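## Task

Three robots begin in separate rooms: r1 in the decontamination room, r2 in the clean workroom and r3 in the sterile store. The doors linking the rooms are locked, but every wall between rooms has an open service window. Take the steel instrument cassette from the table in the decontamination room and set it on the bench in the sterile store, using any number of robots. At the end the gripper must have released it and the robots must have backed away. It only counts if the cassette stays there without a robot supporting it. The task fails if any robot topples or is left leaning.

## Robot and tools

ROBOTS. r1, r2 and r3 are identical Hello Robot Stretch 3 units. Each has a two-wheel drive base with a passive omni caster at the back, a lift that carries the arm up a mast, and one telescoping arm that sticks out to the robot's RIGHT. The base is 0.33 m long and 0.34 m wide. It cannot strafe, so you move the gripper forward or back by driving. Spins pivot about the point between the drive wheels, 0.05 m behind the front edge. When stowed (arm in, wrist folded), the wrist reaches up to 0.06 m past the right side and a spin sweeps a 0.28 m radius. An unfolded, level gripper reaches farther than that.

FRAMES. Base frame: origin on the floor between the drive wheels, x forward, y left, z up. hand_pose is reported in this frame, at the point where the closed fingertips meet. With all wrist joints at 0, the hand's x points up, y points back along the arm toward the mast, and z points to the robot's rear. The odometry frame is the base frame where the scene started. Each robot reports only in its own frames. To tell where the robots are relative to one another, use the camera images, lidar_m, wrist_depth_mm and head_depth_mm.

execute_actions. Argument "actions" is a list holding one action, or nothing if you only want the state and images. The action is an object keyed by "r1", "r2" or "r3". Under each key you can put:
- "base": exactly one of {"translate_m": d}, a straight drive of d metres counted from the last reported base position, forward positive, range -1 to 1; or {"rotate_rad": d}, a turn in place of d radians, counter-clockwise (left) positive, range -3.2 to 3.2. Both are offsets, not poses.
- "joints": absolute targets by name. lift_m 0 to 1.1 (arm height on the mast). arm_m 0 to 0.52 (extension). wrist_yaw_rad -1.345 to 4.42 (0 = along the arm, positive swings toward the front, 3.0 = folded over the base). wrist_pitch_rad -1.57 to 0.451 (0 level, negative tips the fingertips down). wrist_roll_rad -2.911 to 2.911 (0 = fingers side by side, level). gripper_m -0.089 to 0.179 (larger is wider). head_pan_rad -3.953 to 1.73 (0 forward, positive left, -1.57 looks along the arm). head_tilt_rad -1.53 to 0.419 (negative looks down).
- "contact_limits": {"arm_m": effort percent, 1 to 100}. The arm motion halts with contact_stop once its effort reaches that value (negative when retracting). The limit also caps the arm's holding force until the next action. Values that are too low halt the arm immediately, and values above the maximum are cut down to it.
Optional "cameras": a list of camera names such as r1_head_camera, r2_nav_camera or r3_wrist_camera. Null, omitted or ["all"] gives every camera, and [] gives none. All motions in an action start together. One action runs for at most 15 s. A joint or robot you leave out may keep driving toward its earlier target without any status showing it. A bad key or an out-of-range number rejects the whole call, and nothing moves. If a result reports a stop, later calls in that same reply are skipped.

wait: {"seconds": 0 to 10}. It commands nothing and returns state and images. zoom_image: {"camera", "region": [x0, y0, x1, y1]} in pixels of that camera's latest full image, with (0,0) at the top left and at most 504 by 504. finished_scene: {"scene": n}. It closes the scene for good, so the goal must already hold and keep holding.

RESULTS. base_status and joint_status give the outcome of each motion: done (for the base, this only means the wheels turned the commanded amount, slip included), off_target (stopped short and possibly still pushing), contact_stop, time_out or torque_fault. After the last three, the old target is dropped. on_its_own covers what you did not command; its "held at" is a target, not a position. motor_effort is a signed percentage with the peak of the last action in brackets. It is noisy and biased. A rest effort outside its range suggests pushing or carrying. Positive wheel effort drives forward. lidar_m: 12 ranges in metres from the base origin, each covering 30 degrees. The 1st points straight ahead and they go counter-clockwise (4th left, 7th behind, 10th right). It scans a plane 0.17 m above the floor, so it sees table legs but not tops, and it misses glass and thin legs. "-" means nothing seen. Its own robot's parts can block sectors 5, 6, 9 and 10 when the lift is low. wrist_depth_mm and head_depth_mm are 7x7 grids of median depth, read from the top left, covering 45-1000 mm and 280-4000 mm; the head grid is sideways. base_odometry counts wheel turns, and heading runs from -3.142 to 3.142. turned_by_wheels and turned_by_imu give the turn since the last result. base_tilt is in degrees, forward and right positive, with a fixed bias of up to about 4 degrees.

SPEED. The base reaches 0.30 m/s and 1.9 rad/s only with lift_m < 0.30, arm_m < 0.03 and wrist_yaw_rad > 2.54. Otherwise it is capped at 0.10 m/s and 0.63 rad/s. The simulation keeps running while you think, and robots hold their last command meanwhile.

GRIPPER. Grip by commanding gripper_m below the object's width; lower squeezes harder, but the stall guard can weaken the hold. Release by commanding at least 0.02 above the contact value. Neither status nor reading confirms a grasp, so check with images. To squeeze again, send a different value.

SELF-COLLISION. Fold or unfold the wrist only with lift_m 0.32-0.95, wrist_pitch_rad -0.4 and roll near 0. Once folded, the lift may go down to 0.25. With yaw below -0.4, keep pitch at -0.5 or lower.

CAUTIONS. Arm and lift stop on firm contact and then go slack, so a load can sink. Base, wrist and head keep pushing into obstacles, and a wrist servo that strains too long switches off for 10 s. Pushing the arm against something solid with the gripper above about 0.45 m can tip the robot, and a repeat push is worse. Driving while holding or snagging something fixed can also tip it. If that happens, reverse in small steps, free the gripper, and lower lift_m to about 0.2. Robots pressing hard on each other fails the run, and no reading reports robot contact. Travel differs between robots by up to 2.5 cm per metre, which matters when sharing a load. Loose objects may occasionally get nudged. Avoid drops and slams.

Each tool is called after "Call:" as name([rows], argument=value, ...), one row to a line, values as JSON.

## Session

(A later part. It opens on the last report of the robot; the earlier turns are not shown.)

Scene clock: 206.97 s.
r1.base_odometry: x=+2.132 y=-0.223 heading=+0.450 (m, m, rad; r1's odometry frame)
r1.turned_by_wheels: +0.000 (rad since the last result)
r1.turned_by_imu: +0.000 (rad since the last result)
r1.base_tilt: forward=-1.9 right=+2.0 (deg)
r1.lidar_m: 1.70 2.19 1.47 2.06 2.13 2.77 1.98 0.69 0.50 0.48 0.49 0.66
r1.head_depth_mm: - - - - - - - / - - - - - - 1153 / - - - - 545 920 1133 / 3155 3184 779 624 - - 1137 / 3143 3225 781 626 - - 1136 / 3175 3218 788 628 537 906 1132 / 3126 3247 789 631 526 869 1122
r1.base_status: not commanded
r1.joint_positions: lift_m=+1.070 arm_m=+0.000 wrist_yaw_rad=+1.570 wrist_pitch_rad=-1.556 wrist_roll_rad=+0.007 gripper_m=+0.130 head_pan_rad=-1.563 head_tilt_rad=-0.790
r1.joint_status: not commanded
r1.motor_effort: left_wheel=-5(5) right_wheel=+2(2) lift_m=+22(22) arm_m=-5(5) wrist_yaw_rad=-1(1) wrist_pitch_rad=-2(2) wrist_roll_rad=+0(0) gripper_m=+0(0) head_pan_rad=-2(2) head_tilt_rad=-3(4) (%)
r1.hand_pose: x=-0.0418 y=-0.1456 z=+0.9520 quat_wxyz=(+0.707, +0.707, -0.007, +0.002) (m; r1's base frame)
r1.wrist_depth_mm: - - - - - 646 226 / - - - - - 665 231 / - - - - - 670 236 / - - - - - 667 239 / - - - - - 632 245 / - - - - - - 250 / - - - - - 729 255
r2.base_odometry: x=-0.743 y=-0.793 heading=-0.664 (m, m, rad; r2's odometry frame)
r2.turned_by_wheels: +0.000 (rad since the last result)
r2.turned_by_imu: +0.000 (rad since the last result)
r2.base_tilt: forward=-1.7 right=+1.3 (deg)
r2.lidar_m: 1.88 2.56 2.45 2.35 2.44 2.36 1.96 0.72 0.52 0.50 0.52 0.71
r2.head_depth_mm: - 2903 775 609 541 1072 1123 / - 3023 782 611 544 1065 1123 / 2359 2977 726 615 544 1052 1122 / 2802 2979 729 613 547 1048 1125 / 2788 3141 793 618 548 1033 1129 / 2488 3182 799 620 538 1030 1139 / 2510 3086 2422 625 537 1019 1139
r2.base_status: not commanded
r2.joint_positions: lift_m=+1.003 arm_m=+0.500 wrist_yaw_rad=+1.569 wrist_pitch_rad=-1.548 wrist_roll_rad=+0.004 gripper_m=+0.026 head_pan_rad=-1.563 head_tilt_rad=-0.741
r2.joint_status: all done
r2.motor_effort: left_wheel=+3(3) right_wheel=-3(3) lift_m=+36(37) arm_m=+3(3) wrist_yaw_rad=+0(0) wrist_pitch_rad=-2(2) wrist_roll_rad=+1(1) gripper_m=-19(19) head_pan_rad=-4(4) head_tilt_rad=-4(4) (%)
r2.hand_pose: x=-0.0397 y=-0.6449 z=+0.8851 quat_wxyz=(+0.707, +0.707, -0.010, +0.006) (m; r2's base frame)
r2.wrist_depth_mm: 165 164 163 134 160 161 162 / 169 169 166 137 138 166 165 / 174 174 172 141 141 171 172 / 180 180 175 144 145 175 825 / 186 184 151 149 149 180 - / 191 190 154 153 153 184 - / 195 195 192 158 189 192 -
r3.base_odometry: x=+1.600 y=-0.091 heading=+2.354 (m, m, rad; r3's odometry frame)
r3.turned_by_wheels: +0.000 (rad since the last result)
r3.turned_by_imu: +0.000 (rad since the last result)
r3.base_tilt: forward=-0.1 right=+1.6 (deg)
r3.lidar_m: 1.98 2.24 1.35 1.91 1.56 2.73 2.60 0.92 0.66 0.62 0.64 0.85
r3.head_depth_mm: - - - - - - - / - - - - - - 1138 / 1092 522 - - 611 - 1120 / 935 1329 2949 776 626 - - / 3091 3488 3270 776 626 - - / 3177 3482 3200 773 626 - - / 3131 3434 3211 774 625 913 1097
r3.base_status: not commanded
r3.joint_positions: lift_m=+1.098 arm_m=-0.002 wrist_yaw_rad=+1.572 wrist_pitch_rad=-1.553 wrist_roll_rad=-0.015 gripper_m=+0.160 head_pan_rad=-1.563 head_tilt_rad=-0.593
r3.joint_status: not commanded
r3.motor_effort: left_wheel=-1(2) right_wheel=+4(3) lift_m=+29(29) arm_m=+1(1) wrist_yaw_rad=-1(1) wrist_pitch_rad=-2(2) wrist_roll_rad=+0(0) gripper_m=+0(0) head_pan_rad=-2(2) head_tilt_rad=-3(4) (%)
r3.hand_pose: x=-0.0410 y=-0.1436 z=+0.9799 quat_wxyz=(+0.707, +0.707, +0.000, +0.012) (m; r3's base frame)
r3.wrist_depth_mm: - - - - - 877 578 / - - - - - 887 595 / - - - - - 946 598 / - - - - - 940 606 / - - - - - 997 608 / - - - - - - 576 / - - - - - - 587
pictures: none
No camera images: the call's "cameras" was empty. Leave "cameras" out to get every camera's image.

Call:
execute_actions([
  {"r2":{"joints":{"gripper_m":0.13}},"r3":{"joints":{"arm_m":0.1,"head_tilt_rad":-0.7}}},
], cameras=[])

Call:
execute_actions([
  {"r2":{"joints":{"lift_m":1.07}}},
], cameras=[])

Call:
execute_actions([
  {"r2":{"joints":{"arm_m":0.0}},"r3":{"joints":{"arm_m":0.45,"lift_m":1.07}}},
], cameras=["r3_wrist_camera","r3_head_camera"])

Scene clock: 214.83 s.
r1.base_odometry: x=+2.132 y=-0.223 heading=+0.450 (m, m, rad; r1's odometry frame)
r1.turned_by_wheels: +0.000 (rad since the last result)
r1.turned_by_imu: +0.001 (rad since the last result)
r1.base_tilt: forward=-1.7 right=+1.9 (deg)
r1.lidar_m: 1.69 2.19 1.47 2.06 2.13 2.78 1.98 0.69 0.50 0.48 0.49 0.66
r1.head_depth_mm: - - - - - - - / - - - - - - 1146 / - - - - 546 918 1142 / 3187 3189 780 625 - - 1142 / 3179 3209 780 626 - - 1135 / 3182 3234 783 629 536 905 1128 / 3181 3232 787 630 526 871 1128
r1.base_status: not commanded
r1.joint_positions: lift_m=+1.070 arm_m=+0.000 wrist_yaw_rad=+1.570 wrist_pitch_rad=-1.556 wrist_roll_rad=+0.007 gripper_m=+0.130 head_pan_rad=-1.563 head_tilt_rad=-0.790
r1.joint_status: not commanded
r1.motor_effort: left_wheel=-5(5) right_wheel=+2(2) lift_m=+22(22) arm_m=-5(6) wrist_yaw_rad=-1(1) wrist_pitch_rad=-2(2) wrist_roll_rad=+0(0) gripper_m=+0(1) head_pan_rad=-2(2) head_tilt_rad=-3(3) (%)
r1.hand_pose: x=-0.0418 y=-0.1456 z=+0.9520 quat_wxyz=(+0.707, +0.707, -0.007, +0.002) (m; r1's base frame)
r1.wrist_depth_mm: - - - - - 646 225 / - - - - - 657 231 / - - - - - 664 237 / - - - - - 666 240 / - - - - - 632 245 / - - - - - - 253 / - - - - - 763 254
r2.base_odometry: x=-0.743 y=-0.793 heading=-0.664 (m, m, rad; r2's odometry frame)
r2.turned_by_wheels: +0.000 (rad since the last result)
r2.turned_by_imu: +0.000 (rad since the last result)
r2.base_tilt: forward=-1.6 right=+1.3 (deg)
r2.lidar_m: 1.88 2.55 2.45 2.35 2.44 2.37 1.96 0.72 0.52 0.50 0.52 0.71
r2.head_depth_mm: - 2903 775 609 543 1069 1117 / - 2980 779 611 544 1064 1125 / 2393 2964 726 613 545 1060 1125 / 2770 3010 726 616 546 1043 1131 / 2777 3166 790 619 550 1031 1133 / 2444 3137 798 620 538 1028 1134 / 2494 3125 2443 625 539 1017 1140
r2.base_status: not commanded
r2.joint_positions: lift_m=+1.003 arm_m=+0.500 wrist_yaw_rad=+1.569 wrist_pitch_rad=-1.549 wrist_roll_rad=+0.004 gripper_m=+0.130 head_pan_rad=-1.563 head_tilt_rad=-0.741
r2.joint_status: all done
r2.motor_effort: left_wheel=+3(3) right_wheel=-3(3) lift_m=+37(36) arm_m=+2(3) wrist_yaw_rad=+1(1) wrist_pitch_rad=-2(2) wrist_roll_rad=+1(0) gripper_m=+1(81) head_pan_rad=-4(4) head_tilt_rad=-4(5) (%)
r2.hand_pose: x=-0.0399 y=-0.6449 z=+0.8851 quat_wxyz=(+0.707, +0.707, -0.009, +0.005) (m; r2's base frame)
r2.wrist_depth_mm: 165 165 163 135 161 161 161 / 170 169 167 137 138 165 167 / 175 175 171 141 141 171 171 / 179 179 176 145 146 175 880 / 185 183 182 149 151 180 - / 190 - 187 153 156 - - / 197 197 194 159 191 192 -
r3.base_odometry: x=+1.600 y=-0.091 heading=+2.354 (m, m, rad; r3's odometry frame)
r3.turned_by_wheels: +0.000 (rad since the last result)
r3.turned_by_imu: +0.001 (rad since the last result)
r3.base_tilt: forward=-0.2 right=+1.5 (deg)
r3.lidar_m: 1.98 2.24 1.36 1.91 1.55 2.73 2.60 0.92 0.65 0.62 0.64 0.85
r3.head_depth_mm: - - - 635 877 1075 1206 / - - - - 900 1106 - / - 549 582 632 886 1065 1203 / 1196 3319 1433 632 874 1065 1205 / 3191 3424 907 632 871 1064 1202 / 3192 3489 865 671 873 1064 1195 / 3182 3443 862 669 871 1060 1197
r3.base_status: not commanded
r3.joint_positions: lift_m=+1.098 arm_m=+0.100 wrist_yaw_rad=+1.571 wrist_pitch_rad=-1.553 wrist_roll_rad=-0.015 gripper_m=+0.160 head_pan_rad=-1.563 head_tilt_rad=-0.691
r3.joint_status: all done
r3.motor_effort: left_wheel=-2(2) right_wheel=+4(4) lift_m=+29(29) arm_m=+6(5) wrist_yaw_rad=+0(1) wrist_pitch_rad=-2(2) wrist_roll_rad=+0(1) gripper_m=+1(1) head_pan_rad=-2(2) head_tilt_rad=-4(12) (%)
r3.hand_pose: x=-0.0410 y=-0.2448 z=+0.9799 quat_wxyz=(+0.707, +0.707, -0.001, +0.011) (m; r3's base frame)
r3.wrist_depth_mm: - - - - - 698 271 / - - - - - 701 271 / - - - - - 715 274 / - - - - - 723 280 / - - - - - 797 283 / - - - - - 893 289 / - - - - - 828 299
pictures: none
No camera images: the call's "cameras" was empty. Leave "cameras" out to get every camera's image.

Scene clock: 216.27 s.
r1.base_odometry: x=+2.132 y=-0.223 heading=+0.450 (m, m, rad; r1's odometry frame)
r1.turned_by_wheels: +0.000 (rad since the last result)
r1.turned_by_imu: +0.000 (rad since the last result)
r1.base_tilt: forward=-1.9 right=+1.9 (deg)
r1.lidar_m: 1.69 2.19 1.47 2.06 2.12 2.77 1.98 0.69 0.50 0.48 0.49 0.66
r1.head_depth_mm: - - - - - - - / - - - - - - 1152 / - - - - 546 917 1135 / 3159 3202 779 625 - - 1143 / 3153 3194 784 626 - - 1136 / 3157 3209 783 629 536 905 1136 / 3159 3247 787 630 526 871 1126
r1.base_status: not commanded
r1.joint_positions: lift_m=+1.070 arm_m=+0.000 wrist_yaw_rad=+1.570 wrist_pitch_rad=-1.556 wrist_roll_rad=+0.007 gripper_m=+0.130 head_pan_rad=-1.563 head_tilt_rad=-0.790
r1.joint_status: not commanded
r1.motor_effort: left_wheel=-4(5) right_wheel=+2(2) lift_m=+22(22) arm_m=-5(5) wrist_yaw_rad=+0(1) wrist_pitch_rad=-2(2) wrist_roll_rad=+0(0) gripper_m=+1(0) head_pan_rad=-2(2) head_tilt_rad=-3(4) (%)
r1.hand_pose: x=-0.0418 y=-0.1456 z=+0.9520 quat_wxyz=(+0.707, +0.707, -0.007, +0.002) (m; r1's base frame)
r1.wrist_depth_mm: - - - - - 655 225 / - - - - - 649 231 / - - - - - 652 236 / - - - - - 660 241 / - - - - - 611 244 / - - - - - - 250 / - - - - - 735 254
r2.base_odometry: x=-0.743 y=-0.793 heading=-0.664 (m, m, rad; r2's odometry frame)
r2.turned_by_wheels: +0.000 (rad since the last result)
r2.turned_by_imu: +0.000 (rad since the last result)
r2.base_tilt: forward=-1.6 right=+1.3 (deg)
r2.lidar_m: 1.87 2.55 2.45 2.36 2.44 2.37 1.96 0.72 0.52 0.50 0.52 0.71
r2.head_depth_mm: 2923 3200 776 610 541 1074 1119 / 2815 3096 778 609 542 1056 1127 / 2389 3140 725 614 545 1049 1130 / 2198 2973 730 616 546 1051 1129 / 2762 3162 792 618 550 1033 1134 / 2481 3164 794 620 540 1025 1138 / 2490 3110 2451 623 537 1021 1137
r2.base_status: not commanded
r2.joint_positions: lift_m=+1.070 arm_m=+0.500 wrist_yaw_rad=+1.569 wrist_pitch_rad=-1.549 wrist_roll_rad=+0.004 gripper_m=+0.130 head_pan_rad=-1.563 head_tilt_rad=-0.741
r2.joint_status: all done
r2.motor_effort: left_wheel=+3(3) right_wheel=-3(3) lift_m=+46(49) arm_m=+3(2) wrist_yaw_rad=+0(1) wrist_pitch_rad=-2(2) wrist_roll_rad=+1(1) gripper_m=+0(0) head_pan_rad=-3(4) head_tilt_rad=-4(4) (%)
r2.hand_pose: x=-0.0399 y=-0.6449 z=+0.9518 quat_wxyz=(+0.707, +0.707, -0.009, +0.005) (m; r2's base frame)
r2.wrist_depth_mm: 228 227 227 224 223 223 - / 235 235 230 201 227 230 - / 239 238 239 206 235 239 887 / 247 246 246 212 241 244 - / 254 252 254 219 248 - - / 263 - 258 225 257 - - / 271 273 268 233 265 - -
r3.base_odometry: x=+1.600 y=-0.091 heading=+2.354 (m, m, rad; r3's odometry frame)
r3.turned_by_wheels: +0.000 (rad since the last result)
r3.turned_by_imu: +0.000 (rad since the last result)
r3.base_tilt: forward=-0.2 right=+1.6 (deg)
r3.lidar_m: 1.98 2.23 1.35 1.91 1.56 2.73 2.60 0.92 0.65 0.62 0.64 0.85
r3.head_depth_mm: - - - 636 882 1073 1204 / - - - - 901 1105 - / - 3173 696 653 886 1067 1209 / 3111 3346 2868 633 873 1062 1199 / 3194 3491 905 631 873 1062 1203 / 3154 3449 864 670 871 1061 1202 / 3170 3400 862 669 872 1060 1200
r3.base_status: not commanded
r3.joint_positions: lift_m=+1.098 arm_m=+0.100 wrist_yaw_rad=+1.571 wrist_pitch_rad=-1.553 wrist_roll_rad=-0.015 gripper_m=+0.160 head_pan_rad=-1.563 head_tilt_rad=-0.691
r3.joint_status: not commanded
r3.motor_effort: left_wheel=-2(2) right_wheel=+4(4) lift_m=+29(29) arm_m=+5(6) wrist_yaw_rad=+0(0) wrist_pitch_rad=-2(2) wrist_roll_rad=+0(0) gripper_m=+1(0) head_pan_rad=-2(2) head_tilt_rad=-3(3) (%)
r3.hand_pose: x=-0.0410 y=-0.2448 z=+0.9799 quat_wxyz=(+0.707, +0.707, -0.001, +0.011) (m; r3's base frame)
r3.wrist_depth_mm: - - - - - 701 268 / - - - - - 702 275 / - - - - - 723 273 / - - - - - 730 278 / - - - - - 789 284 / - - - - - 921 288 / - - - - - 850 296
pictures: none
No camera images: the call's "cameras" was empty. Leave "cameras" out to get every camera's image.

Scene clock: 221.13 s.
r1.base_odometry: x=+2.132 y=-0.223 heading=+0.450 (m, m, rad; r1's odometry frame)
r1.turned_by_wheels: +0.000 (rad since the last result)
r1.turned_by_imu: +0.001 (rad since the last result)
r1.base_tilt: forward=-1.7 right=+2.0 (deg)
r1.lidar_m: 1.69 2.19 1.47 2.06 2.13 2.77 1.97 0.69 0.50 0.47 0.49 0.66
r1.head_depth_mm: - - - - - - - / - - - - - - 1150 / - - - - 546 918 1141 / 3184 3199 778 624 - - 1141 / 3170 3185 782 628 - - 1135 / 3173 3210 783 628 537 904 1128 / 3162 3275 788 630 526 870 1128
r1.base_status: not commanded
r1.joint_positions: lift_m=+1.070 arm_m=+0.000 wrist_yaw_rad=+1.570 wrist_pitch_rad=-1.556 wrist_roll_rad=+0.007 gripper_m=+0.130 head_pan_rad=-1.563 head_tilt_rad=-0.790
r1.joint_status: not commanded
r1.motor_effort: left_wheel=-5(5) right_wheel=+2(2) lift_m=+22(22) arm_m=-6(6) wrist_yaw_rad=+0(1) wrist_pitch_rad=-2(2) wrist_roll_rad=+0(0) gripper_m=+0(1) head_pan_rad=-2(2) head_tilt_rad=-4(3) (%)
r1.hand_pose: x=-0.0418 y=-0.1456 z=+0.9520 quat_wxyz=(+0.707, +0.707, -0.007, +0.002) (m; r1's base frame)
r1.wrist_depth_mm: - - - - - 655 227 / - - - - - 664 232 / - - - - - 662 235 / - - - - - 674 241 / - - - - - 629 245 / - - - - - - 250 / - - - - - 748 254
r2.base_odometry: x=-0.743 y=-0.793 heading=-0.664 (m, m, rad; r2's odometry frame)
r2.turned_by_wheels: +0.000 (rad since the last result)
r2.turned_by_imu: +0.000 (rad since the last result)
r2.base_tilt: forward=-1.6 right=+1.3 (deg)
r2.lidar_m: 1.87 2.55 2.45 2.35 2.44 2.37 1.96 0.72 0.52 0.50 0.52 0.71
r2.head_depth_mm: - - - - - 1127 1120 / - - - - - - 1151 / - - - - - 1085 1126 / 2756 3158 731 609 - 1154 1128 / 2775 3125 795 619 - 1141 1135 / 2503 3120 797 622 540 1078 1136 / 2494 3137 2420 622 538 1014 1145
r2.base_status: not commanded
r2.joint_positions: lift_m=+1.070 arm_m=+0.000 wrist_yaw_rad=+1.569 wrist_pitch_rad=-1.549 wrist_roll_rad=+0.004 gripper_m=+0.130 head_pan_rad=-1.563 head_tilt_rad=-0.741
r2.joint_status: all done
r2.motor_effort: left_wheel=+3(3) right_wheel=-3(3) lift_m=+46(45) arm_m=-2(3) wrist_yaw_rad=+0(0) wrist_pitch_rad=-2(2) wrist_roll_rad=+1(1) gripper_m=+0(0) head_pan_rad=-4(3) head_tilt_rad=-4(4) (%)
r2.hand_pose: x=-0.0399 y=-0.1454 z=+0.9518 quat_wxyz=(+0.707, +0.707, -0.009, +0.005) (m; r2's base frame)
r2.wrist_depth_mm: - - - - - 652 256 / - - - - - 666 254 / - - - - - 661 255 / - - - - - 659 255 / - - - - - 603 258 / - - - - - - 258 / - - - - - 668 264
r3.base_odometry: x=+1.600 y=-0.091 heading=+2.354 (m, m, rad; r3's odometry frame)
r3.turned_by_wheels: +0.000 (rad since the last result)
r3.turned_by_imu: +0.001 (rad since the last result)
r3.base_tilt: forward=-0.2 right=+1.5 (deg)
r3.lidar_m: 1.98 2.24 1.35 1.91 1.56 2.73 2.60 0.92 0.65 0.62 0.64 0.85
r3.head_depth_mm: 3215 3424 876 678 880 1073 1204 / 3187 3474 872 655 876 1070 1203 / - 3234 870 653 875 1066 1196 / 3107 3206 866 658 874 1067 1200 / 3184 3435 867 670 876 1063 1202 / 3174 3435 864 668 872 1064 1196 / 3158 3430 861 670 868 1059 1198
r3.base_status: not commanded
r3.joint_positions: lift_m=+1.070 arm_m=+0.450 wrist_yaw_rad=+1.570 wrist_pitch_rad=-1.554 wrist_roll_rad=-0.015 gripper_m=+0.160 head_pan_rad=-1.563 head_tilt_rad=-0.692
r3.joint_status: all done
r3.motor_effort: left_wheel=-1(1) right_wheel=+4(4) lift_m=+24(26) arm_m=+5(4) wrist_yaw_rad=+1(1) wrist_pitch_rad=-2(2) wrist_roll_rad=+0(0) gripper_m=+0(1) head_pan_rad=-2(2) head_tilt_rad=-2(3) (%)
r3.hand_pose: x=-0.0411 y=-0.5948 z=+0.9522 quat_wxyz=(+0.707, +0.707, -0.001, +0.011) (m; r3's base frame)
r3.wrist_depth_mm: - - 235 235 232 233 230 / - - 241 208 236 238 235 / - - 245 213 240 243 241 / - 255 252 219 248 247 247 / - - 258 224 253 253 251 / - - 266 230 259 259 257 / - - 273 237 266 268 264
pictures: r3_head_camera (sideways: a quarter turn clockwise sets it upright), r3_wrist_camera
Images, in order (width x height): r3_head_camera 896x504, r3_wrist_camera 644x364.

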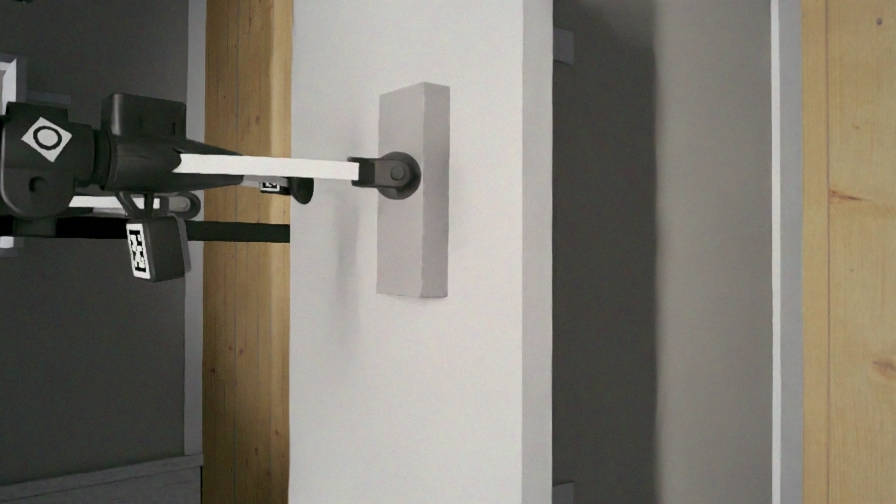

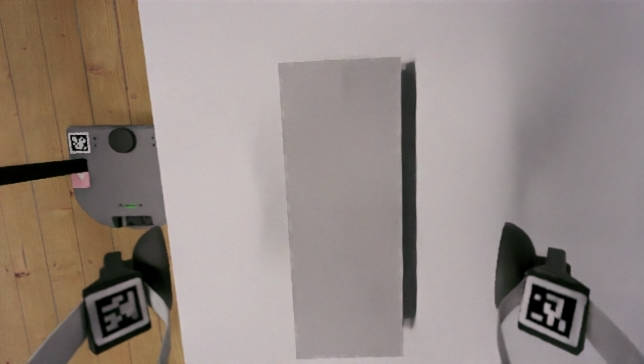

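Call:
execute_actions([
  {"r3":{"base":{"translate_m":0.012},"joints":{"arm_m":0.458,"lift_m":1.0,"wrist_yaw_rad":1.6,"gripper_m":0.14}}},
], cameras=["r3_wrist_camera"])

Call:
execute_actions([
  {"r3":{"joints":{"gripper_m":0.03}}},
], cameras=[])

Call:
execute_actions([
  {"r3":{"joints":{"lift_m":1.04}}},
], cameras=["r3_wrist_camera","r3_head_camera"])

Scene clock: 227.90 s.
r1.base_odometry: x=+2.132 y=-0.223 heading=+0.450 (m, m, rad; r1's odometry frame)
r1.turned_by_wheels: +0.000 (rad since the last result)
r1.turned_by_imu: +0.001 (rad since the last result)
r1.base_tilt: forward=-1.7 right=+1.9 (deg)
r1.lidar_m: 1.69 2.20 1.47 2.06 2.12 2.77 1.98 0.69 0.50 0.48 0.49 0.66
r1.head_depth_mm: - - - - - - - / - - - - - - 1152 / - - - - 546 916 1141 / 3162 3222 777 624 - - 1142 / 3161 3228 781 627 - - 1135 / 3131 3220 784 629 537 906 1132 / 3166 3253 788 629 526 872 1127
r1.base_status: not commanded
r1.joint_positions: lift_m=+1.070 arm_m=+0.000 wrist_yaw_rad=+1.570 wrist_pitch_rad=-1.556 wrist_roll_rad=+0.007 gripper_m=+0.130 head_pan_rad=-1.563 head_tilt_rad=-0.790
r1.joint_status: not commanded
r1.motor_effort: left_wheel=-5(5) right_wheel=+2(2) lift_m=+22(22) arm_m=-5(5) wrist_yaw_rad=+0(0) wrist_pitch_rad=-2(2) wrist_roll_rad=+0(0) gripper_m=+0(0) head_pan_rad=-2(2) head_tilt_rad=-3(4) (%)
r1.hand_pose: x=-0.0418 y=-0.1456 z=+0.9520 quat_wxyz=(+0.707, +0.707, -0.007, +0.002) (m; r1's base frame)
r1.wrist_depth_mm: - - - - - 648 225 / - - - - - 649 230 / - - - - - 665 235 / - - - - - 694 240 / - - - - - 628 246 / - - - - - - 251 / - - - - - 748 254
r2.base_odometry: x=-0.743 y=-0.793 heading=-0.664 (m, m, rad; r2's odometry frame)
r2.turned_by_wheels: +0.000 (rad since the last result)
r2.turned_by_imu: +0.000 (rad since the last result)
r2.base_tilt: forward=-1.6 right=+1.3 (deg)
r2.lidar_m: 1.87 2.54 2.45 2.36 2.44 2.36 1.97 0.71 0.52 0.50 0.52 0.70
r2.head_depth_mm: - - - - - 1130 1128 / - - - - - - 1143 / - - - - - 1082 1130 / 2229 3138 734 608 - 1154 1122 / 2790 3147 798 619 - 1142 1136 / 2501 3174 802 621 537 1070 1142 / 2490 3120 2445 625 537 1022 1142
r2.base_status: not commanded
r2.joint_positions: lift_m=+1.070 arm_m=+0.000 wrist_yaw_rad=+1.569 wrist_pitch_rad=-1.549 wrist_roll_rad=+0.004 gripper_m=+0.130 head_pan_rad=-1.563 head_tilt_rad=-0.741
r2.joint_status: not commanded
r2.motor_effort: left_wheel=+3(3) right_wheel=-3(3) lift_m=+46(46) arm_m=-2(2) wrist_yaw_rad=+1(2) wrist_pitch_rad=-2(2) wrist_roll_rad=+0(1) gripper_m=+1(0) head_pan_rad=-3(4) head_tilt_rad=-4(5) (%)
r2.hand_pose: x=-0.0399 y=-0.1454 z=+0.9518 quat_wxyz=(+0.707, +0.707, -0.009, +0.005) (m; r2's base frame)
r2.wrist_depth_mm: - - - - - 656 256 / - - - - - 665 257 / - - - - - 661 254 / - - - - - 665 256 / - - - - - 610 255 / - - - - - - 259 / - - - - - 668 263
r3.base_odometry: x=+1.592 y=-0.082 heading=+2.354 (m, m, rad; r3's odometry frame)
r3.turned_by_wheels: +0.000 (rad since the last result)
r3.turned_by_imu: +0.000 (rad since the last result)
r3.base_tilt: forward=-0.2 right=+1.6 (deg)
r3.lidar_m: 2.08 2.22 1.35 1.91 1.57 2.74 2.62 0.92 0.65 0.62 0.64 0.84
r3.head_depth_mm: - 3400 875 676 876 1076 1203 / - 3463 874 658 877 1069 1209 / - - 869 654 876 1066 1214 / 3149 3455 867 658 873 1064 1203 / 3175 3457 866 671 871 1060 1199 / 3172 3473 864 668 870 1062 1198 / 3162 3463 863 669 870 1062 1197
r3.base_status: done
r3.joint_positions: lift_m=+1.000 arm_m=+0.458 wrist_yaw_rad=+1.598 wrist_pitch_rad=-1.554 wrist_roll_rad=-0.015 gripper_m=+0.140 head_pan_rad=-1.563 head_tilt_rad=-0.692
r3.joint_status: all done
r3.motor_effort: left_wheel=-2(2) right_wheel=+3(10) lift_m=+23(23) arm_m=+6(5) wrist_yaw_rad=+1(2) wrist_pitch_rad=-2(2) wrist_roll_rad=+0(0) gripper_m=+0(76) head_pan_rad=-2(2) head_tilt_rad=-3(3) (%)
r3.hand_pose: x=-0.0412 y=-0.6034 z=+0.8822 quat_wxyz=(+0.707, +0.707, +0.009, +0.021) (m; r3's base frame)
r3.wrist_depth_mm: - 170 169 166 166 164 164 / - 174 171 140 141 169 167 / - 178 175 143 144 173 172 / - 182 180 146 147 176 174 / - 186 184 151 152 180 180 / - 190 189 153 154 - 184 / - 198 194 158 189 190 188
pictures: r3_wrist_camera
Images, in order (width x height): r3_wrist_camera 644x364.

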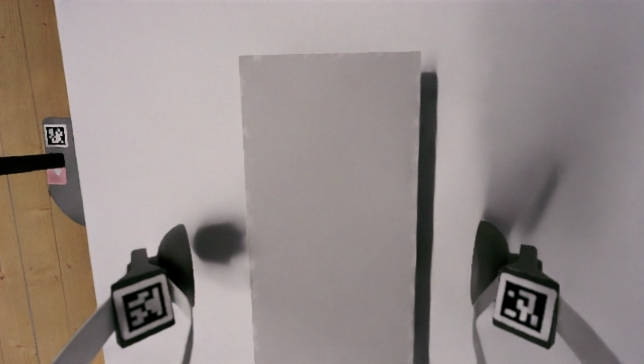

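Scene clock: 229.50 s.
r1.base_odometry: x=+2.132 y=-0.223 heading=+0.450 (m, m, rad; r1's odometry frame)
r1.turned_by_wheels: +0.000 (rad since the last result)
r1.turned_by_imu: +0.000 (rad since the last result)
r1.base_tilt: forward=-1.7 right=+2.0 (deg)
r1.lidar_m: 1.70 2.20 1.47 2.06 2.12 2.76 1.98 0.69 0.50 0.48 0.49 0.66
r1.head_depth_mm: - - - - - - - / - - - - - - 1151 / - - - - 545 915 1142 / 3191 3190 778 624 - - 1139 / 3167 3220 780 626 - - 1137 / 3166 3204 784 629 537 905 1134 / 3164 3269 789 629 525 870 1125
r1.base_status: not commanded
r1.joint_positions: lift_m=+1.070 arm_m=+0.000 wrist_yaw_rad=+1.570 wrist_pitch_rad=-1.556 wrist_roll_rad=+0.007 gripper_m=+0.130 head_pan_rad=-1.563 head_tilt_rad=-0.790
r1.joint_status: not commanded
r1.motor_effort: left_wheel=-4(5) right_wheel=+2(2) lift_m=+22(22) arm_m=-5(6) wrist_yaw_rad=+0(0) wrist_pitch_rad=-2(2) wrist_roll_rad=+0(0) gripper_m=+0(1) head_pan_rad=-2(3) head_tilt_rad=-4(3) (%)
r1.hand_pose: x=-0.0418 y=-0.1456 z=+0.9520 quat_wxyz=(+0.707, +0.707, -0.007, +0.002) (m; r1's base frame)
r1.wrist_depth_mm: - - - - - 646 226 / - - - - - 650 232 / - - - - - 663 237 / - - - - - 671 241 / - - - - - 610 245 / - - - - - - 251 / - - - - - 753 256
r2.base_odometry: x=-0.743 y=-0.793 heading=-0.664 (m, m, rad; r2's odometry frame)
r2.turned_by_wheels: +0.000 (rad since the last result)
r2.turned_by_imu: +0.000 (rad since the last result)
r2.base_tilt: forward=-1.6 right=+1.4 (deg)
r2.lidar_m: 1.88 2.56 2.45 2.35 2.44 2.37 1.97 0.72 0.52 0.50 0.52 0.70
r2.head_depth_mm: - - - - - 1128 1129 / - - - - - - 1146 / - - - - - 1078 1128 / 2227 3172 727 608 - 1158 1125 / 2739 3150 795 618 - 1135 1135 / 2508 3109 799 621 540 1079 1132 / 2524 3150 2402 623 539 1017 1141
r2.base_status: not commanded
r2.joint_positions: lift_m=+1.070 arm_m=+0.000 wrist_yaw_rad=+1.569 wrist_pitch_rad=-1.549 wrist_roll_rad=+0.004 gripper_m=+0.130 head_pan_rad=-1.563 head_tilt_rad=-0.741
r2.joint_status: not commanded
r2.motor_effort: left_wheel=+3(3) right_wheel=-3(3) lift_m=+46(46) arm_m=-2(1) wrist_yaw_rad=+1(1) wrist_pitch_rad=-2(2) wrist_roll_rad=+1(0) gripper_m=+1(0) head_pan_rad=-4(3) head_tilt_rad=-4(4) (%)
r2.hand_pose: x=-0.0399 y=-0.1454 z=+0.9518 quat_wxyz=(+0.707, +0.707, -0.009, +0.005) (m; r2's base frame)
r2.wrist_depth_mm: - - - - - 664 254 / - - - - - 663 253 / - - - - - 666 254 / - - - - - 682 256 / - - - - - 600 256 / - - - - - - 258 / - - - - - 660 262
r3.base_odometry: x=+1.592 y=-0.082 heading=+2.354 (m, m, rad; r3's odometry frame)
r3.turned_by_wheels: +0.000 (rad since the last result)
r3.turned_by_imu: +0.000 (rad since the last result)
r3.base_tilt: forward=-0.2 right=+1.6 (deg)
r3.lidar_m: 2.08 2.23 1.35 1.91 1.57 2.74 2.62 0.92 0.65 0.62 0.64 0.85
r3.head_depth_mm: - 3427 878 675 878 1070 1205 / - 3497 873 655 875 1069 1207 / - - 853 654 873 1065 1204 / 3133 3495 865 656 874 1064 1198 / 3195 3446 867 671 873 1059 1195 / 3187 3428 864 670 873 1063 1199 / 3179 3444 860 669 867 1058 1199
r3.base_status: not commanded
r3.joint_positions: lift_m=+1.000 arm_m=+0.458 wrist_yaw_rad=+1.598 wrist_pitch_rad=-1.554 wrist_roll_rad=-0.015 gripper_m=+0.031 head_pan_rad=-1.563 head_tilt_rad=-0.692
r3.joint_status: all done
r3.motor_effort: left_wheel=-2(2) right_wheel=+3(4) lift_m=+25(25) arm_m=+5(5) wrist_yaw_rad=+1(1) wrist_pitch_rad=-2(2) wrist_roll_rad=+0(0) gripper_m=-22(97) head_pan_rad=-2(2) head_tilt_rad=-3(3) (%)
r3.hand_pose: x=-0.0412 y=-0.6034 z=+0.8821 quat_wxyz=(+0.707, +0.707, +0.010, +0.021) (m; r3's base frame)
r3.wrist_depth_mm: - 169 169 167 166 164 163 / - 172 171 137 138 169 167 / - 177 174 140 141 173 171 / - 181 179 143 144 177 176 / - 187 182 147 147 181 180 / - 189 152 151 151 184 184 / - 195 193 155 157 190 189
pictures: none
No camera images: the call's "cameras" was empty. Leave "cameras" out to get every camera's image.

Scene clock: 230.67 s.
r1.base_odometry: x=+2.132 y=-0.223 heading=+0.450 (m, m, rad; r1's odometry frame)
r1.turned_by_wheels: +0.000 (rad since the last result)
r1.turned_by_imu: +0.000 (rad since the last result)
r1.base_tilt: forward=-1.8 right=+1.9 (deg)
r1.lidar_m: 1.69 2.19 1.47 2.06 2.12 2.77 1.97 0.69 0.50 0.48 0.49 0.66
r1.head_depth_mm: - - - - - - - / - - - - - - 1149 / - - - - 546 918 1137 / 3151 3201 777 624 - - 1144 / 3173 3196 782 627 - - 1135 / 3188 3223 785 627 537 905 1130 / 3146 3257 787 631 524 874 1126
r1.base_status: not commanded
r1.joint_positions: lift_m=+1.070 arm_m=+0.000 wrist_yaw_rad=+1.570 wrist_pitch_rad=-1.556 wrist_roll_rad=+0.007 gripper_m=+0.130 head_pan_rad=-1.563 head_tilt_rad=-0.790
r1.joint_status: not commanded
r1.motor_effort: left_wheel=-4(4) right_wheel=+2(2) lift_m=+22(22) arm_m=-6(6) wrist_yaw_rad=-1(0) wrist_pitch_rad=-2(2) wrist_roll_rad=+0(0) gripper_m=+1(0) head_pan_rad=-2(2) head_tilt_rad=-3(3) (%)
r1.hand_pose: x=-0.0418 y=-0.1456 z=+0.9520 quat_wxyz=(+0.707, +0.707, -0.007, +0.002) (m; r1's base frame)
r1.wrist_depth_mm: - - - - - 649 226 / - - - - - 653 231 / - - - - - 661 236 / - - - - - 666 240 / - - - - - 629 246 / - - - - - - 251 / - - - - - 744 255
r2.base_odometry: x=-0.743 y=-0.793 heading=-0.664 (m, m, rad; r2's odometry frame)
r2.turned_by_wheels: +0.000 (rad since the last result)
r2.turned_by_imu: +0.000 (rad since the last result)
r2.base_tilt: forward=-1.7 right=+1.3 (deg)
r2.lidar_m: 1.88 2.55 2.45 2.36 2.43 2.37 1.97 0.72 0.52 0.50 0.52 0.70
r2.head_depth_mm: - - - - - 1127 1116 / - - - - - - 1147 / - - - - - 1084 1128 / 2781 3183 707 607 - 1147 1130 / 2774 3160 793 620 - 1147 1134 / 2496 3118 802 621 539 1079 1137 / 2497 3112 2420 622 536 1017 1137
r2.base_status: not commanded
r2.joint_positions: lift_m=+1.070 arm_m=+0.000 wrist_yaw_rad=+1.569 wrist_pitch_rad=-1.549 wrist_roll_rad=+0.004 gripper_m=+0.130 head_pan_rad=-1.563 head_tilt_rad=-0.741
r2.joint_status: not commanded
r2.motor_effort: left_wheel=+3(3) right_wheel=-3(3) lift_m=+46(45) arm_m=-2(2) wrist_yaw_rad=+1(1) wrist_pitch_rad=-1(2) wrist_roll_rad=+0(1) gripper_m=+0(1) head_pan_rad=-4(4) head_tilt_rad=-4(4) (%)
r2.hand_pose: x=-0.0399 y=-0.1454 z=+0.9518 quat_wxyz=(+0.707, +0.707, -0.009, +0.005) (m; r2's base frame)
r2.wrist_depth_mm: - - - - - 664 253 / - - - - - 669 255 / - - - - - 667 256 / - - - - - 663 258 / - - - - - 596 256 / - - - - - - 259 / - - - - - 671 264
r3.base_odometry: x=+1.592 y=-0.082 heading=+2.354 (m, m, rad; r3's odometry frame)
r3.turned_by_wheels: +0.000 (rad since the last result)
r3.turned_by_imu: +0.000 (rad since the last result)
r3.base_tilt: forward=-0.2 right=+1.6 (deg)
r3.lidar_m: 2.08 2.22 1.35 1.92 1.56 2.74 2.61 0.92 0.65 0.62 0.64 0.85
r3.head_depth_mm: 3325 3468 874 674 877 1073 1204 / 3224 3451 870 641 875 1069 1201 / - 3175 869 652 874 1067 1203 / 3149 3365 864 641 873 1061 1197 / 3194 3458 861 671 871 1061 1194 / 3209 3452 862 670 871 1061 1201 / 3190 3439 860 669 871 1059 1201
r3.base_status: not commanded
r3.joint_positions: lift_m=+1.040 arm_m=+0.458 wrist_yaw_rad=+1.598 wrist_pitch_rad=-1.554 wrist_roll_rad=-0.015 gripper_m=+0.037 head_pan_rad=-1.563 head_tilt_rad=-0.692
r3.joint_status: all done
r3.on_its_own: gripper_m is held at +0.036, not at your +0.030, by its stall guard, which is still easing
r3.motor_effort: left_wheel=-1(2) right_wheel=+3(4) lift_m=+31(31) arm_m=+5(5) wrist_yaw_rad=+1(2) wrist_pitch_rad=-2(2) wrist_roll_rad=+0(1) gripper_m=-18(22) head_pan_rad=-2(2) head_tilt_rad=-4(4) (%)
r3.hand_pose: x=-0.0412 y=-0.6034 z=+0.9219 quat_wxyz=(+0.707, +0.707, +0.010, +0.021) (m; r3's base frame)
r3.wrist_depth_mm: - 208 206 205 203 202 200 / - 214 210 138 137 207 206 / - 218 214 141 141 210 209 / - 223 222 145 145 216 215 / - 229 226 148 148 222 221 / - - 153 151 151 227 226 / - - 236 156 157 233 232
pictures: r3_head_camera (sideways: a quarter turn clockwise sets it upright), r3_wrist_camera
Images, in order (width x height): r3_head_camera 896x504, r3_wrist_camera 644x364.

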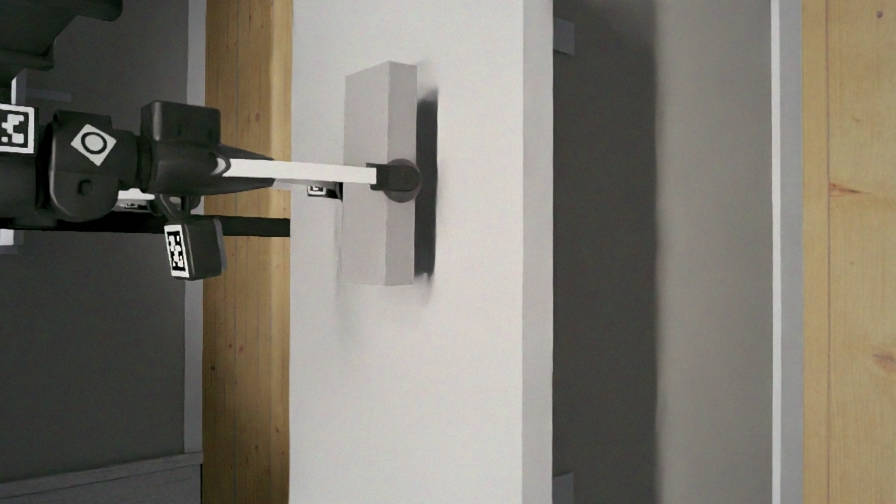

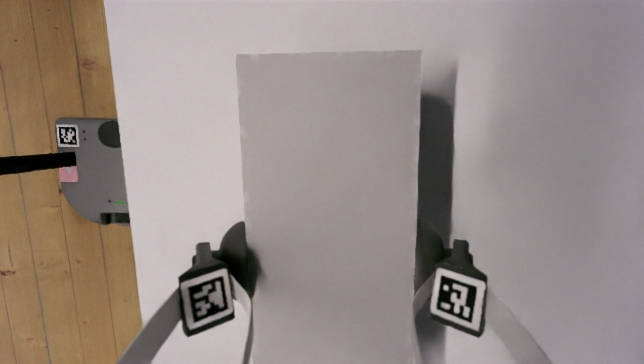

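Call:
execute_actions([
  {"r3":{"base":{"rotate_rad":1.65},"joints":{"arm_m":0.2}}},
], cameras=[])

Call:
execute_actions([
  {"r3":{"base":{"translate_m":0.76},"joints":{"arm_m":0.5,"lift_m":1.0}}},
], cameras=[])

Call:
execute_actions([
  {"r3":{"base":{"rotate_rad":1.55}}},
], cameras=["r3_wrist_camera","r3_head_camera"])

Scene clock: 239.57 s.
r1.base_odometry: x=+2.132 y=-0.223 heading=+0.450 (m, m, rad; r1's odometry frame)
r1.turned_by_wheels: +0.000 (rad since the last result)
r1.turned_by_imu: +0.002 (rad since the last result)
r1.base_tilt: forward=-1.7 right=+1.9 (deg)
r1.lidar_m: 1.69 2.19 1.48 2.06 2.13 2.77 1.98 0.69 0.50 0.48 0.49 0.66
r1.head_depth_mm: - - - - - - - / - - - - - - 1148 / - - - - 546 917 1138 / 3171 3208 778 624 - - 1141 / 3163 3209 782 626 - - 1140 / 3175 3251 786 628 536 905 1133 / 3149 3250 785 630 525 873 1132
r1.base_status: not commanded
r1.joint_positions: lift_m=+1.070 arm_m=+0.000 wrist_yaw_rad=+1.570 wrist_pitch_rad=-1.556 wrist_roll_rad=+0.007 gripper_m=+0.130 head_pan_rad=-1.563 head_tilt_rad=-0.790
r1.joint_status: not commanded
r1.motor_effort: left_wheel=-5(4) right_wheel=+2(2) lift_m=+22(22) arm_m=-5(5) wrist_yaw_rad=+1(0) wrist_pitch_rad=-2(2) wrist_roll_rad=+0(0) gripper_m=+0(0) head_pan_rad=-3(2) head_tilt_rad=-3(4) (%)
r1.hand_pose: x=-0.0418 y=-0.1456 z=+0.9520 quat_wxyz=(+0.707, +0.707, -0.007, +0.002) (m; r1's base frame)
r1.wrist_depth_mm: - - - - - 650 226 / - - - - - 648 231 / - - - - - 659 236 / - - - - - 659 238 / - - - - - 619 247 / - - - - - - 251 / - - - - - 733 255
r2.base_odometry: x=-0.743 y=-0.793 heading=-0.664 (m, m, rad; r2's odometry frame)
r2.turned_by_wheels: +0.000 (rad since the last result)
r2.turned_by_imu: +0.000 (rad since the last result)
r2.base_tilt: forward=-1.7 right=+1.4 (deg)
r2.lidar_m: 1.88 2.55 2.45 2.36 2.44 2.38 1.96 0.72 0.52 0.50 0.52 0.71
r2.head_depth_mm: - - - - - 1126 1124 / - - - - - - 1147 / - - - - - 1071 1126 / 965 3033 793 606 - 1145 1126 / 2786 3105 794 620 - 1141 1141 / 2499 3070 797 623 538 1070 1137 / 2513 3108 2406 623 538 1020 1138
r2.base_status: not commanded
r2.joint_positions: lift_m=+1.070 arm_m=+0.000 wrist_yaw_rad=+1.569 wrist_pitch_rad=-1.549 wrist_roll_rad=+0.004 gripper_m=+0.130 head_pan_rad=-1.563 head_tilt_rad=-0.741
r2.joint_status: not commanded
r2.motor_effort: left_wheel=+3(3) right_wheel=-3(3) lift_m=+46(45) arm_m=-2(2) wrist_yaw_rad=+1(1) wrist_pitch_rad=-2(2) wrist_roll_rad=+0(1) gripper_m=+1(0) head_pan_rad=-4(3) head_tilt_rad=-4(4) (%)
r2.hand_pose: x=-0.0399 y=-0.1454 z=+0.9518 quat_wxyz=(+0.707, +0.707, -0.009, +0.005) (m; r2's base frame)
r2.wrist_depth_mm: - - - - - 675 255 / - - - - - 670 257 / - - - - - 677 257 / - - - - - 673 255 / - - - - - 607 257 / - - - - - - 257 / - - - - - 681 265
r3.base_odometry: x=+1.592 y=-0.082 heading=-2.279 (m, m, rad; r3's odometry frame)
r3.turned_by_wheels: +1.650 (rad since the last result)
r3.turned_by_imu: +1.638 (rad since the last result)
r3.base_tilt: forward=-0.2 right=+1.6 (deg)
r3.lidar_m: 1.92 1.56 2.69 2.08 0.85 0.64 0.62 0.65 0.92 2.16 2.27 1.35
r3.head_depth_mm: - 2090 2205 2027 457 1386 1220 / - - - 1958 455 1376 1220 / - - 2330 2053 454 1383 1219 / 1884 2114 2298 1972 453 1376 1216 / 1915 2116 2356 2040 1619 1404 1211 / 1927 2158 2388 2039 1663 1404 1215 / 1930 2148 2450 2033 1659 1392 1209
r3.base_status: done
r3.joint_positions: lift_m=+1.040 arm_m=+0.200 wrist_yaw_rad=+1.600 wrist_pitch_rad=-1.553 wrist_roll_rad=-0.015 gripper_m=+0.037 head_pan_rad=-1.563 head_tilt_rad=-0.692
r3.joint_status: all done
r3.on_its_own: gripper_m is held at +0.036, not at your +0.030, by its stall guard, which is not easing now
r3.motor_effort: left_wheel=-2(8) right_wheel=+4(12) lift_m=+31(31) arm_m=-3(3) wrist_yaw_rad=+0(1) wrist_pitch_rad=-2(2) wrist_roll_rad=+0(0) gripper_m=-20(20) head_pan_rad=-2(2) head_tilt_rad=-2(3) (%)
r3.hand_pose: x=-0.0410 y=-0.3462 z=+0.9219 quat_wxyz=(+0.707, +0.707, +0.010, +0.022) (m; r3's base frame)
r3.wrist_depth_mm: - - - - - - - / - - - 137 138 - - / - - 142 141 142 - - / - - 145 144 145 - - / - - 150 148 147 - - / - - 152 153 152 - - / - - - 156 156 - -
pictures: none
No camera images: the call's "cameras" was empty. Leave "cameras" out to get every camera's image.

Scene clock: 248.33 s.
r1.base_odometry: x=+2.132 y=-0.223 heading=+0.450 (m, m, rad; r1's odometry frame)
r1.turned_by_wheels: +0.000 (rad since the last result)
r1.turned_by_imu: +0.002 (rad since the last result)
r1.base_tilt: forward=-1.7 right=+2.0 (deg)
r1.lidar_m: 1.69 2.19 1.47 2.06 2.12 2.77 1.98 0.69 0.50 0.48 0.49 0.66
r1.head_depth_mm: - - - - - - - / - - - - - - 1154 / - - - - 546 918 1139 / 3156 3181 779 624 - - 1143 / 3151 3217 782 626 - - 1136 / 3157 3213 785 629 537 907 1132 / 3181 3226 787 630 526 868 1127
r1.base_status: not commanded
r1.joint_positions: lift_m=+1.070 arm_m=+0.000 wrist_yaw_rad=+1.570 wrist_pitch_rad=-1.556 wrist_roll_rad=+0.007 gripper_m=+0.130 head_pan_rad=-1.563 head_tilt_rad=-0.790
r1.joint_status: not commanded
r1.motor_effort: left_wheel=-4(5) right_wheel=+2(2) lift_m=+22(21) arm_m=-6(5) wrist_yaw_rad=-1(1) wrist_pitch_rad=-2(2) wrist_roll_rad=+0(0) gripper_m=+0(0) head_pan_rad=-2(2) head_tilt_rad=-4(3) (%)
r1.hand_pose: x=-0.0418 y=-0.1456 z=+0.9520 quat_wxyz=(+0.707, +0.707, -0.007, +0.002) (m; r1's base frame)
r1.wrist_depth_mm: - - - - - 653 227 / - - - - - 655 231 / - - - - - 662 237 / - - - - - 658 241 / - - - - - 626 247 / - - - - - - 252 / - - - - - 758 255
r2.base_odometry: x=-0.743 y=-0.793 heading=-0.664 (m, m, rad; r2's odometry frame)
r2.turned_by_wheels: +0.000 (rad since the last result)
r2.turned_by_imu: +0.001 (rad since the last result)
r2.base_tilt: forward=-1.6 right=+1.3 (deg)
r2.lidar_m: 1.87 2.56 2.45 2.36 2.44 2.37 1.96 0.72 0.52 0.50 0.52 0.70
r2.head_depth_mm: - - - - - 1131 1118 / - - - - - - 1149 / - - - - - 1079 1129 / 2165 2955 790 606 - 1147 1129 / 2805 3175 794 618 - 1140 1129 / 2508 3109 795 619 539 1076 1139 / 2502 3085 2425 625 538 1024 1140
r2.base_status: not commanded
r2.joint_positions: lift_m=+1.070 arm_m=+0.000 wrist_yaw_rad=+1.569 wrist_pitch_rad=-1.549 wrist_roll_rad=+0.004 gripper_m=+0.130 head_pan_rad=-1.563 head_tilt_rad=-0.741
r2.joint_status: not commanded
r2.motor_effort: left_wheel=+3(3) right_wheel=-3(3) lift_m=+46(46) arm_m=-2(2) wrist_yaw_rad=+1(0) wrist_pitch_rad=-2(2) wrist_roll_rad=+1(0) gripper_m=+0(0) head_pan_rad=-4(4) head_tilt_rad=-4(4) (%)
r2.hand_pose: x=-0.0399 y=-0.1454 z=+0.9518 quat_wxyz=(+0.707, +0.707, -0.009, +0.005) (m; r2's base frame)
r2.wrist_depth_mm: - - - - - 659 255 / - - - - - 673 254 / - - - - - 673 257 / - - - - - 678 254 / - - - - - 605 255 / - - - - - - 257 / - - - - - 669 265
r3.base_odometry: x=+1.097 y=-0.659 heading=-2.279 (m, m, rad; r3's odometry frame)
r3.turned_by_wheels: +0.000 (rad since the last result)
r3.turned_by_imu: +0.001 (rad since the last result)
r3.base_tilt: forward=-0.2 right=+1.6 (deg)
r3.lidar_m: 1.15 1.21 1.02 2.58 1.88 1.42 1.38 1.45 2.03 2.20 0.71 0.74
r3.head_depth_mm: - 2154 2388 2053 1676 1409 1223 / 1954 2081 2375 1943 1669 1411 1219 / - - 2311 1932 1676 1409 1216 / 1910 2116 2344 1925 1657 1409 1215 / 1943 2151 2419 2037 1669 1404 1210 / 1944 2162 2424 2046 1650 1405 1216 / 1950 2202 2442 2031 1666 1397 1210
r3.base_status: done
r3.joint_positions: lift_m=+1.000 arm_m=+0.500 wrist_yaw_rad=+1.600 wrist_pitch_rad=-1.553 wrist_roll_rad=-0.015 gripper_m=+0.037 head_pan_rad=-1.563 head_tilt_rad=-0.692
r3.joint_status: all done
r3.on_its_own: gripper_m is held at +0.036, not at your +0.030, by its stall guard, which is not easing now
r3.motor_effort: left_wheel=-2(2) right_wheel=+4(10) lift_m=+26(27) arm_m=+5(1) wrist_yaw_rad=+0(0) wrist_pitch_rad=-2(2) wrist_roll_rad=+0(0) gripper_m=-20(20) head_pan_rad=-2(2) head_tilt_rad=-3(2) (%)
r3.hand_pose: x=-0.0410 y=-0.6454 z=+0.8821 quat_wxyz=(+0.707, +0.707, +0.010, +0.022) (m; r3's base frame)
r3.wrist_depth_mm: - - - 964 - 999 985 / - - - 137 137 - - / - - - 141 142 - - / - - - 144 145 - - / - - - 148 148 - - / - - 153 151 151 - - / - - - 156 158 - -
pictures: none
No camera images: the call's "cameras" was empty. Leave "cameras" out to get every camera's image.

Scene clock: 251.73 s.
r1.base_odometry: x=+2.132 y=-0.223 heading=+0.450 (m, m, rad; r1's odometry frame)
r1.turned_by_wheels: +0.000 (rad since the last result)
r1.turned_by_imu: +0.001 (rad since the last result)
r1.base_tilt: forward=-1.8 right=+2.0 (deg)
r1.lidar_m: 1.69 2.19 1.47 2.06 2.12 2.77 1.98 0.69 0.50 0.48 0.49 0.66
r1.head_depth_mm: - - - - - - - / - - - - - - 1153 / - - - - 546 918 1142 / 3197 3193 777 624 - - 1144 / 3190 3208 780 626 - - 1136 / 3162 3222 784 629 537 903 1131 / 3131 3237 789 630 526 870 1126
r1.base_status: not commanded
r1.joint_positions: lift_m=+1.070 arm_m=+0.000 wrist_yaw_rad=+1.570 wrist_pitch_rad=-1.556 wrist_roll_rad=+0.007 gripper_m=+0.130 head_pan_rad=-1.563 head_tilt_rad=-0.790
r1.joint_status: not commanded
r1.motor_effort: left_wheel=-4(4) right_wheel=+2(2) lift_m=+22(22) arm_m=-6(5) wrist_yaw_rad=+0(1) wrist_pitch_rad=-2(2) wrist_roll_rad=+0(0) gripper_m=+0(0) head_pan_rad=-2(3) head_tilt_rad=-3(3) (%)
r1.hand_pose: x=-0.0418 y=-0.1456 z=+0.9520 quat_wxyz=(+0.707, +0.707, -0.007, +0.002) (m; r1's base frame)
r1.wrist_depth_mm: - - - - - 656 226 / - - - - - 663 230 / - - - - - 669 237 / - - - - - 654 240 / - - - - - 621 245 / - - - - - - 252 / - - - - - 736 254
r2.base_odometry: x=-0.743 y=-0.793 heading=-0.664 (m, m, rad; r2's odometry frame)
r2.turned_by_wheels: +0.000 (rad since the last result)
r2.turned_by_imu: +0.000 (rad since the last result)
r2.base_tilt: forward=-1.6 right=+1.3 (deg)
r2.lidar_m: 1.88 2.55 2.44 2.35 2.44 2.37 1.96 0.72 0.52 0.50 0.52 0.71
r2.head_depth_mm: - - - - - 1130 1119 / - - - - - - 1149 / - - - - - 1076 1123 / 2793 3184 790 609 - 1148 1131 / 2797 3172 790 620 - 1143 1133 / 2508 3162 793 622 539 1076 1135 / 2554 3138 2417 624 538 1027 1142
r2.base_status: not commanded
r2.joint_positions: lift_m=+1.070 arm_m=+0.000 wrist_yaw_rad=+1.569 wrist_pitch_rad=-1.549 wrist_roll_rad=+0.004 gripper_m=+0.130 head_pan_rad=-1.563 head_tilt_rad=-0.741
r2.joint_status: not commanded
r2.motor_effort: left_wheel=+3(3) right_wheel=-3(3) lift_m=+46(46) arm_m=-2(2) wrist_yaw_rad=+0(1) wrist_pitch_rad=-2(2) wrist_roll_rad=+1(0) gripper_m=+0(0) head_pan_rad=-4(4) head_tilt_rad=-4(4) (%)
r2.hand_pose: x=-0.0399 y=-0.1454 z=+0.9518 quat_wxyz=(+0.707, +0.707, -0.009, +0.005) (m; r2's base frame)
r2.wrist_depth_mm: - - - - - 663 253 / - - - - - 669 257 / - - - - - 678 257 / - - - - - 683 256 / - - - - - 606 257 / - - - - - - 259 / - - - - - 673 265
r3.base_odometry: x=+1.097 y=-0.659 heading=-0.729 (m, m, rad; r3's odometry frame)
r3.turned_by_wheels: +1.550 (rad since the last result)
r3.turned_by_imu: +1.538 (rad since the last result)
r3.base_tilt: forward=-0.2 right=+1.6 (deg)
r3.lidar_m: 2.58 1.92 1.43 1.38 1.45 1.99 2.20 0.71 0.73 1.15 1.21 1.02
r3.head_depth_mm: - 1386 1054 837 703 1408 1221 / 1267 1358 1078 785 701 1414 1219 / - - 1078 787 701 1412 1218 / 1242 1360 1072 782 716 1409 1214 / 1253 1408 1076 833 716 1408 1212 / 1250 1404 1073 829 716 1404 1206 / 1266 1424 1067 829 715 1408 1209
r3.base_status: done
r3.joint_positions: lift_m=+1.000 arm_m=+0.500 wrist_yaw_rad=+1.600 wrist_pitch_rad=-1.552 wrist_roll_rad=-0.015 gripper_m=+0.037 head_pan_rad=-1.563 head_tilt_rad=-0.692
r3.joint_status: not commanded
r3.on_its_own: gripper_m is held at +0.036, not at your +0.030, by its stall guard, which is not easing now
r3.motor_effort: left_wheel=-2(10) right_wheel=+3(13) lift_m=+26(26) arm_m=+6(5) wrist_yaw_rad=+0(0) wrist_pitch_rad=-3(3) wrist_roll_rad=+0(0) gripper_m=-20(20) head_pan_rad=-2(2) head_tilt_rad=-3(3) (%)
r3.hand_pose: x=-0.0407 y=-0.6454 z=+0.8821 quat_wxyz=(+0.707, +0.707, +0.009, +0.022) (m; r3's base frame)
r3.wrist_depth_mm: - 269 269 263 263 260 261 / - 273 268 138 137 268 263 / - 280 276 141 141 273 271 / - 287 282 145 146 280 278 / - 296 291 148 148 285 284 / - 305 153 151 151 288 291 / - - 310 156 157 300 299
pictures: r3_head_camera (sideways: a quarter turn clockwise sets it upright), r3_wrist_camera
Images, in order (width x height): r3_head_camera 896x504, r3_wrist_camera 644x364.

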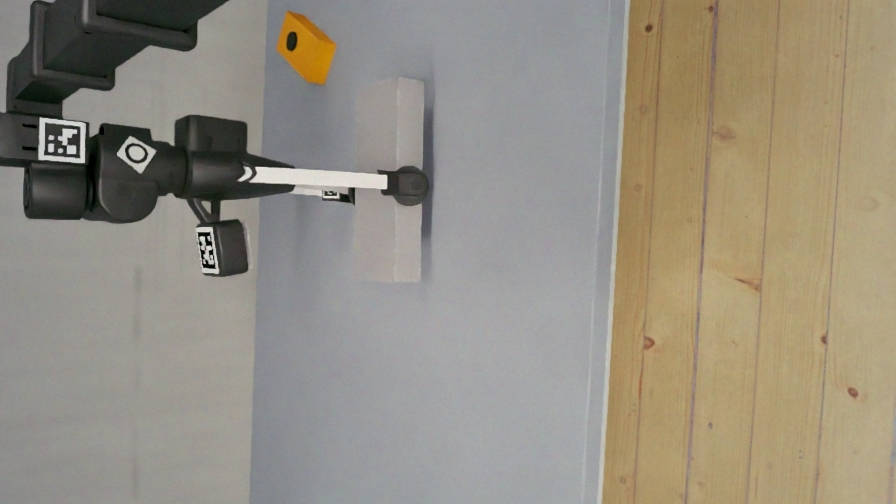

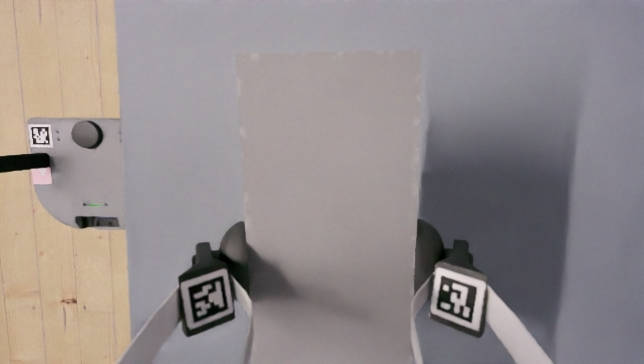

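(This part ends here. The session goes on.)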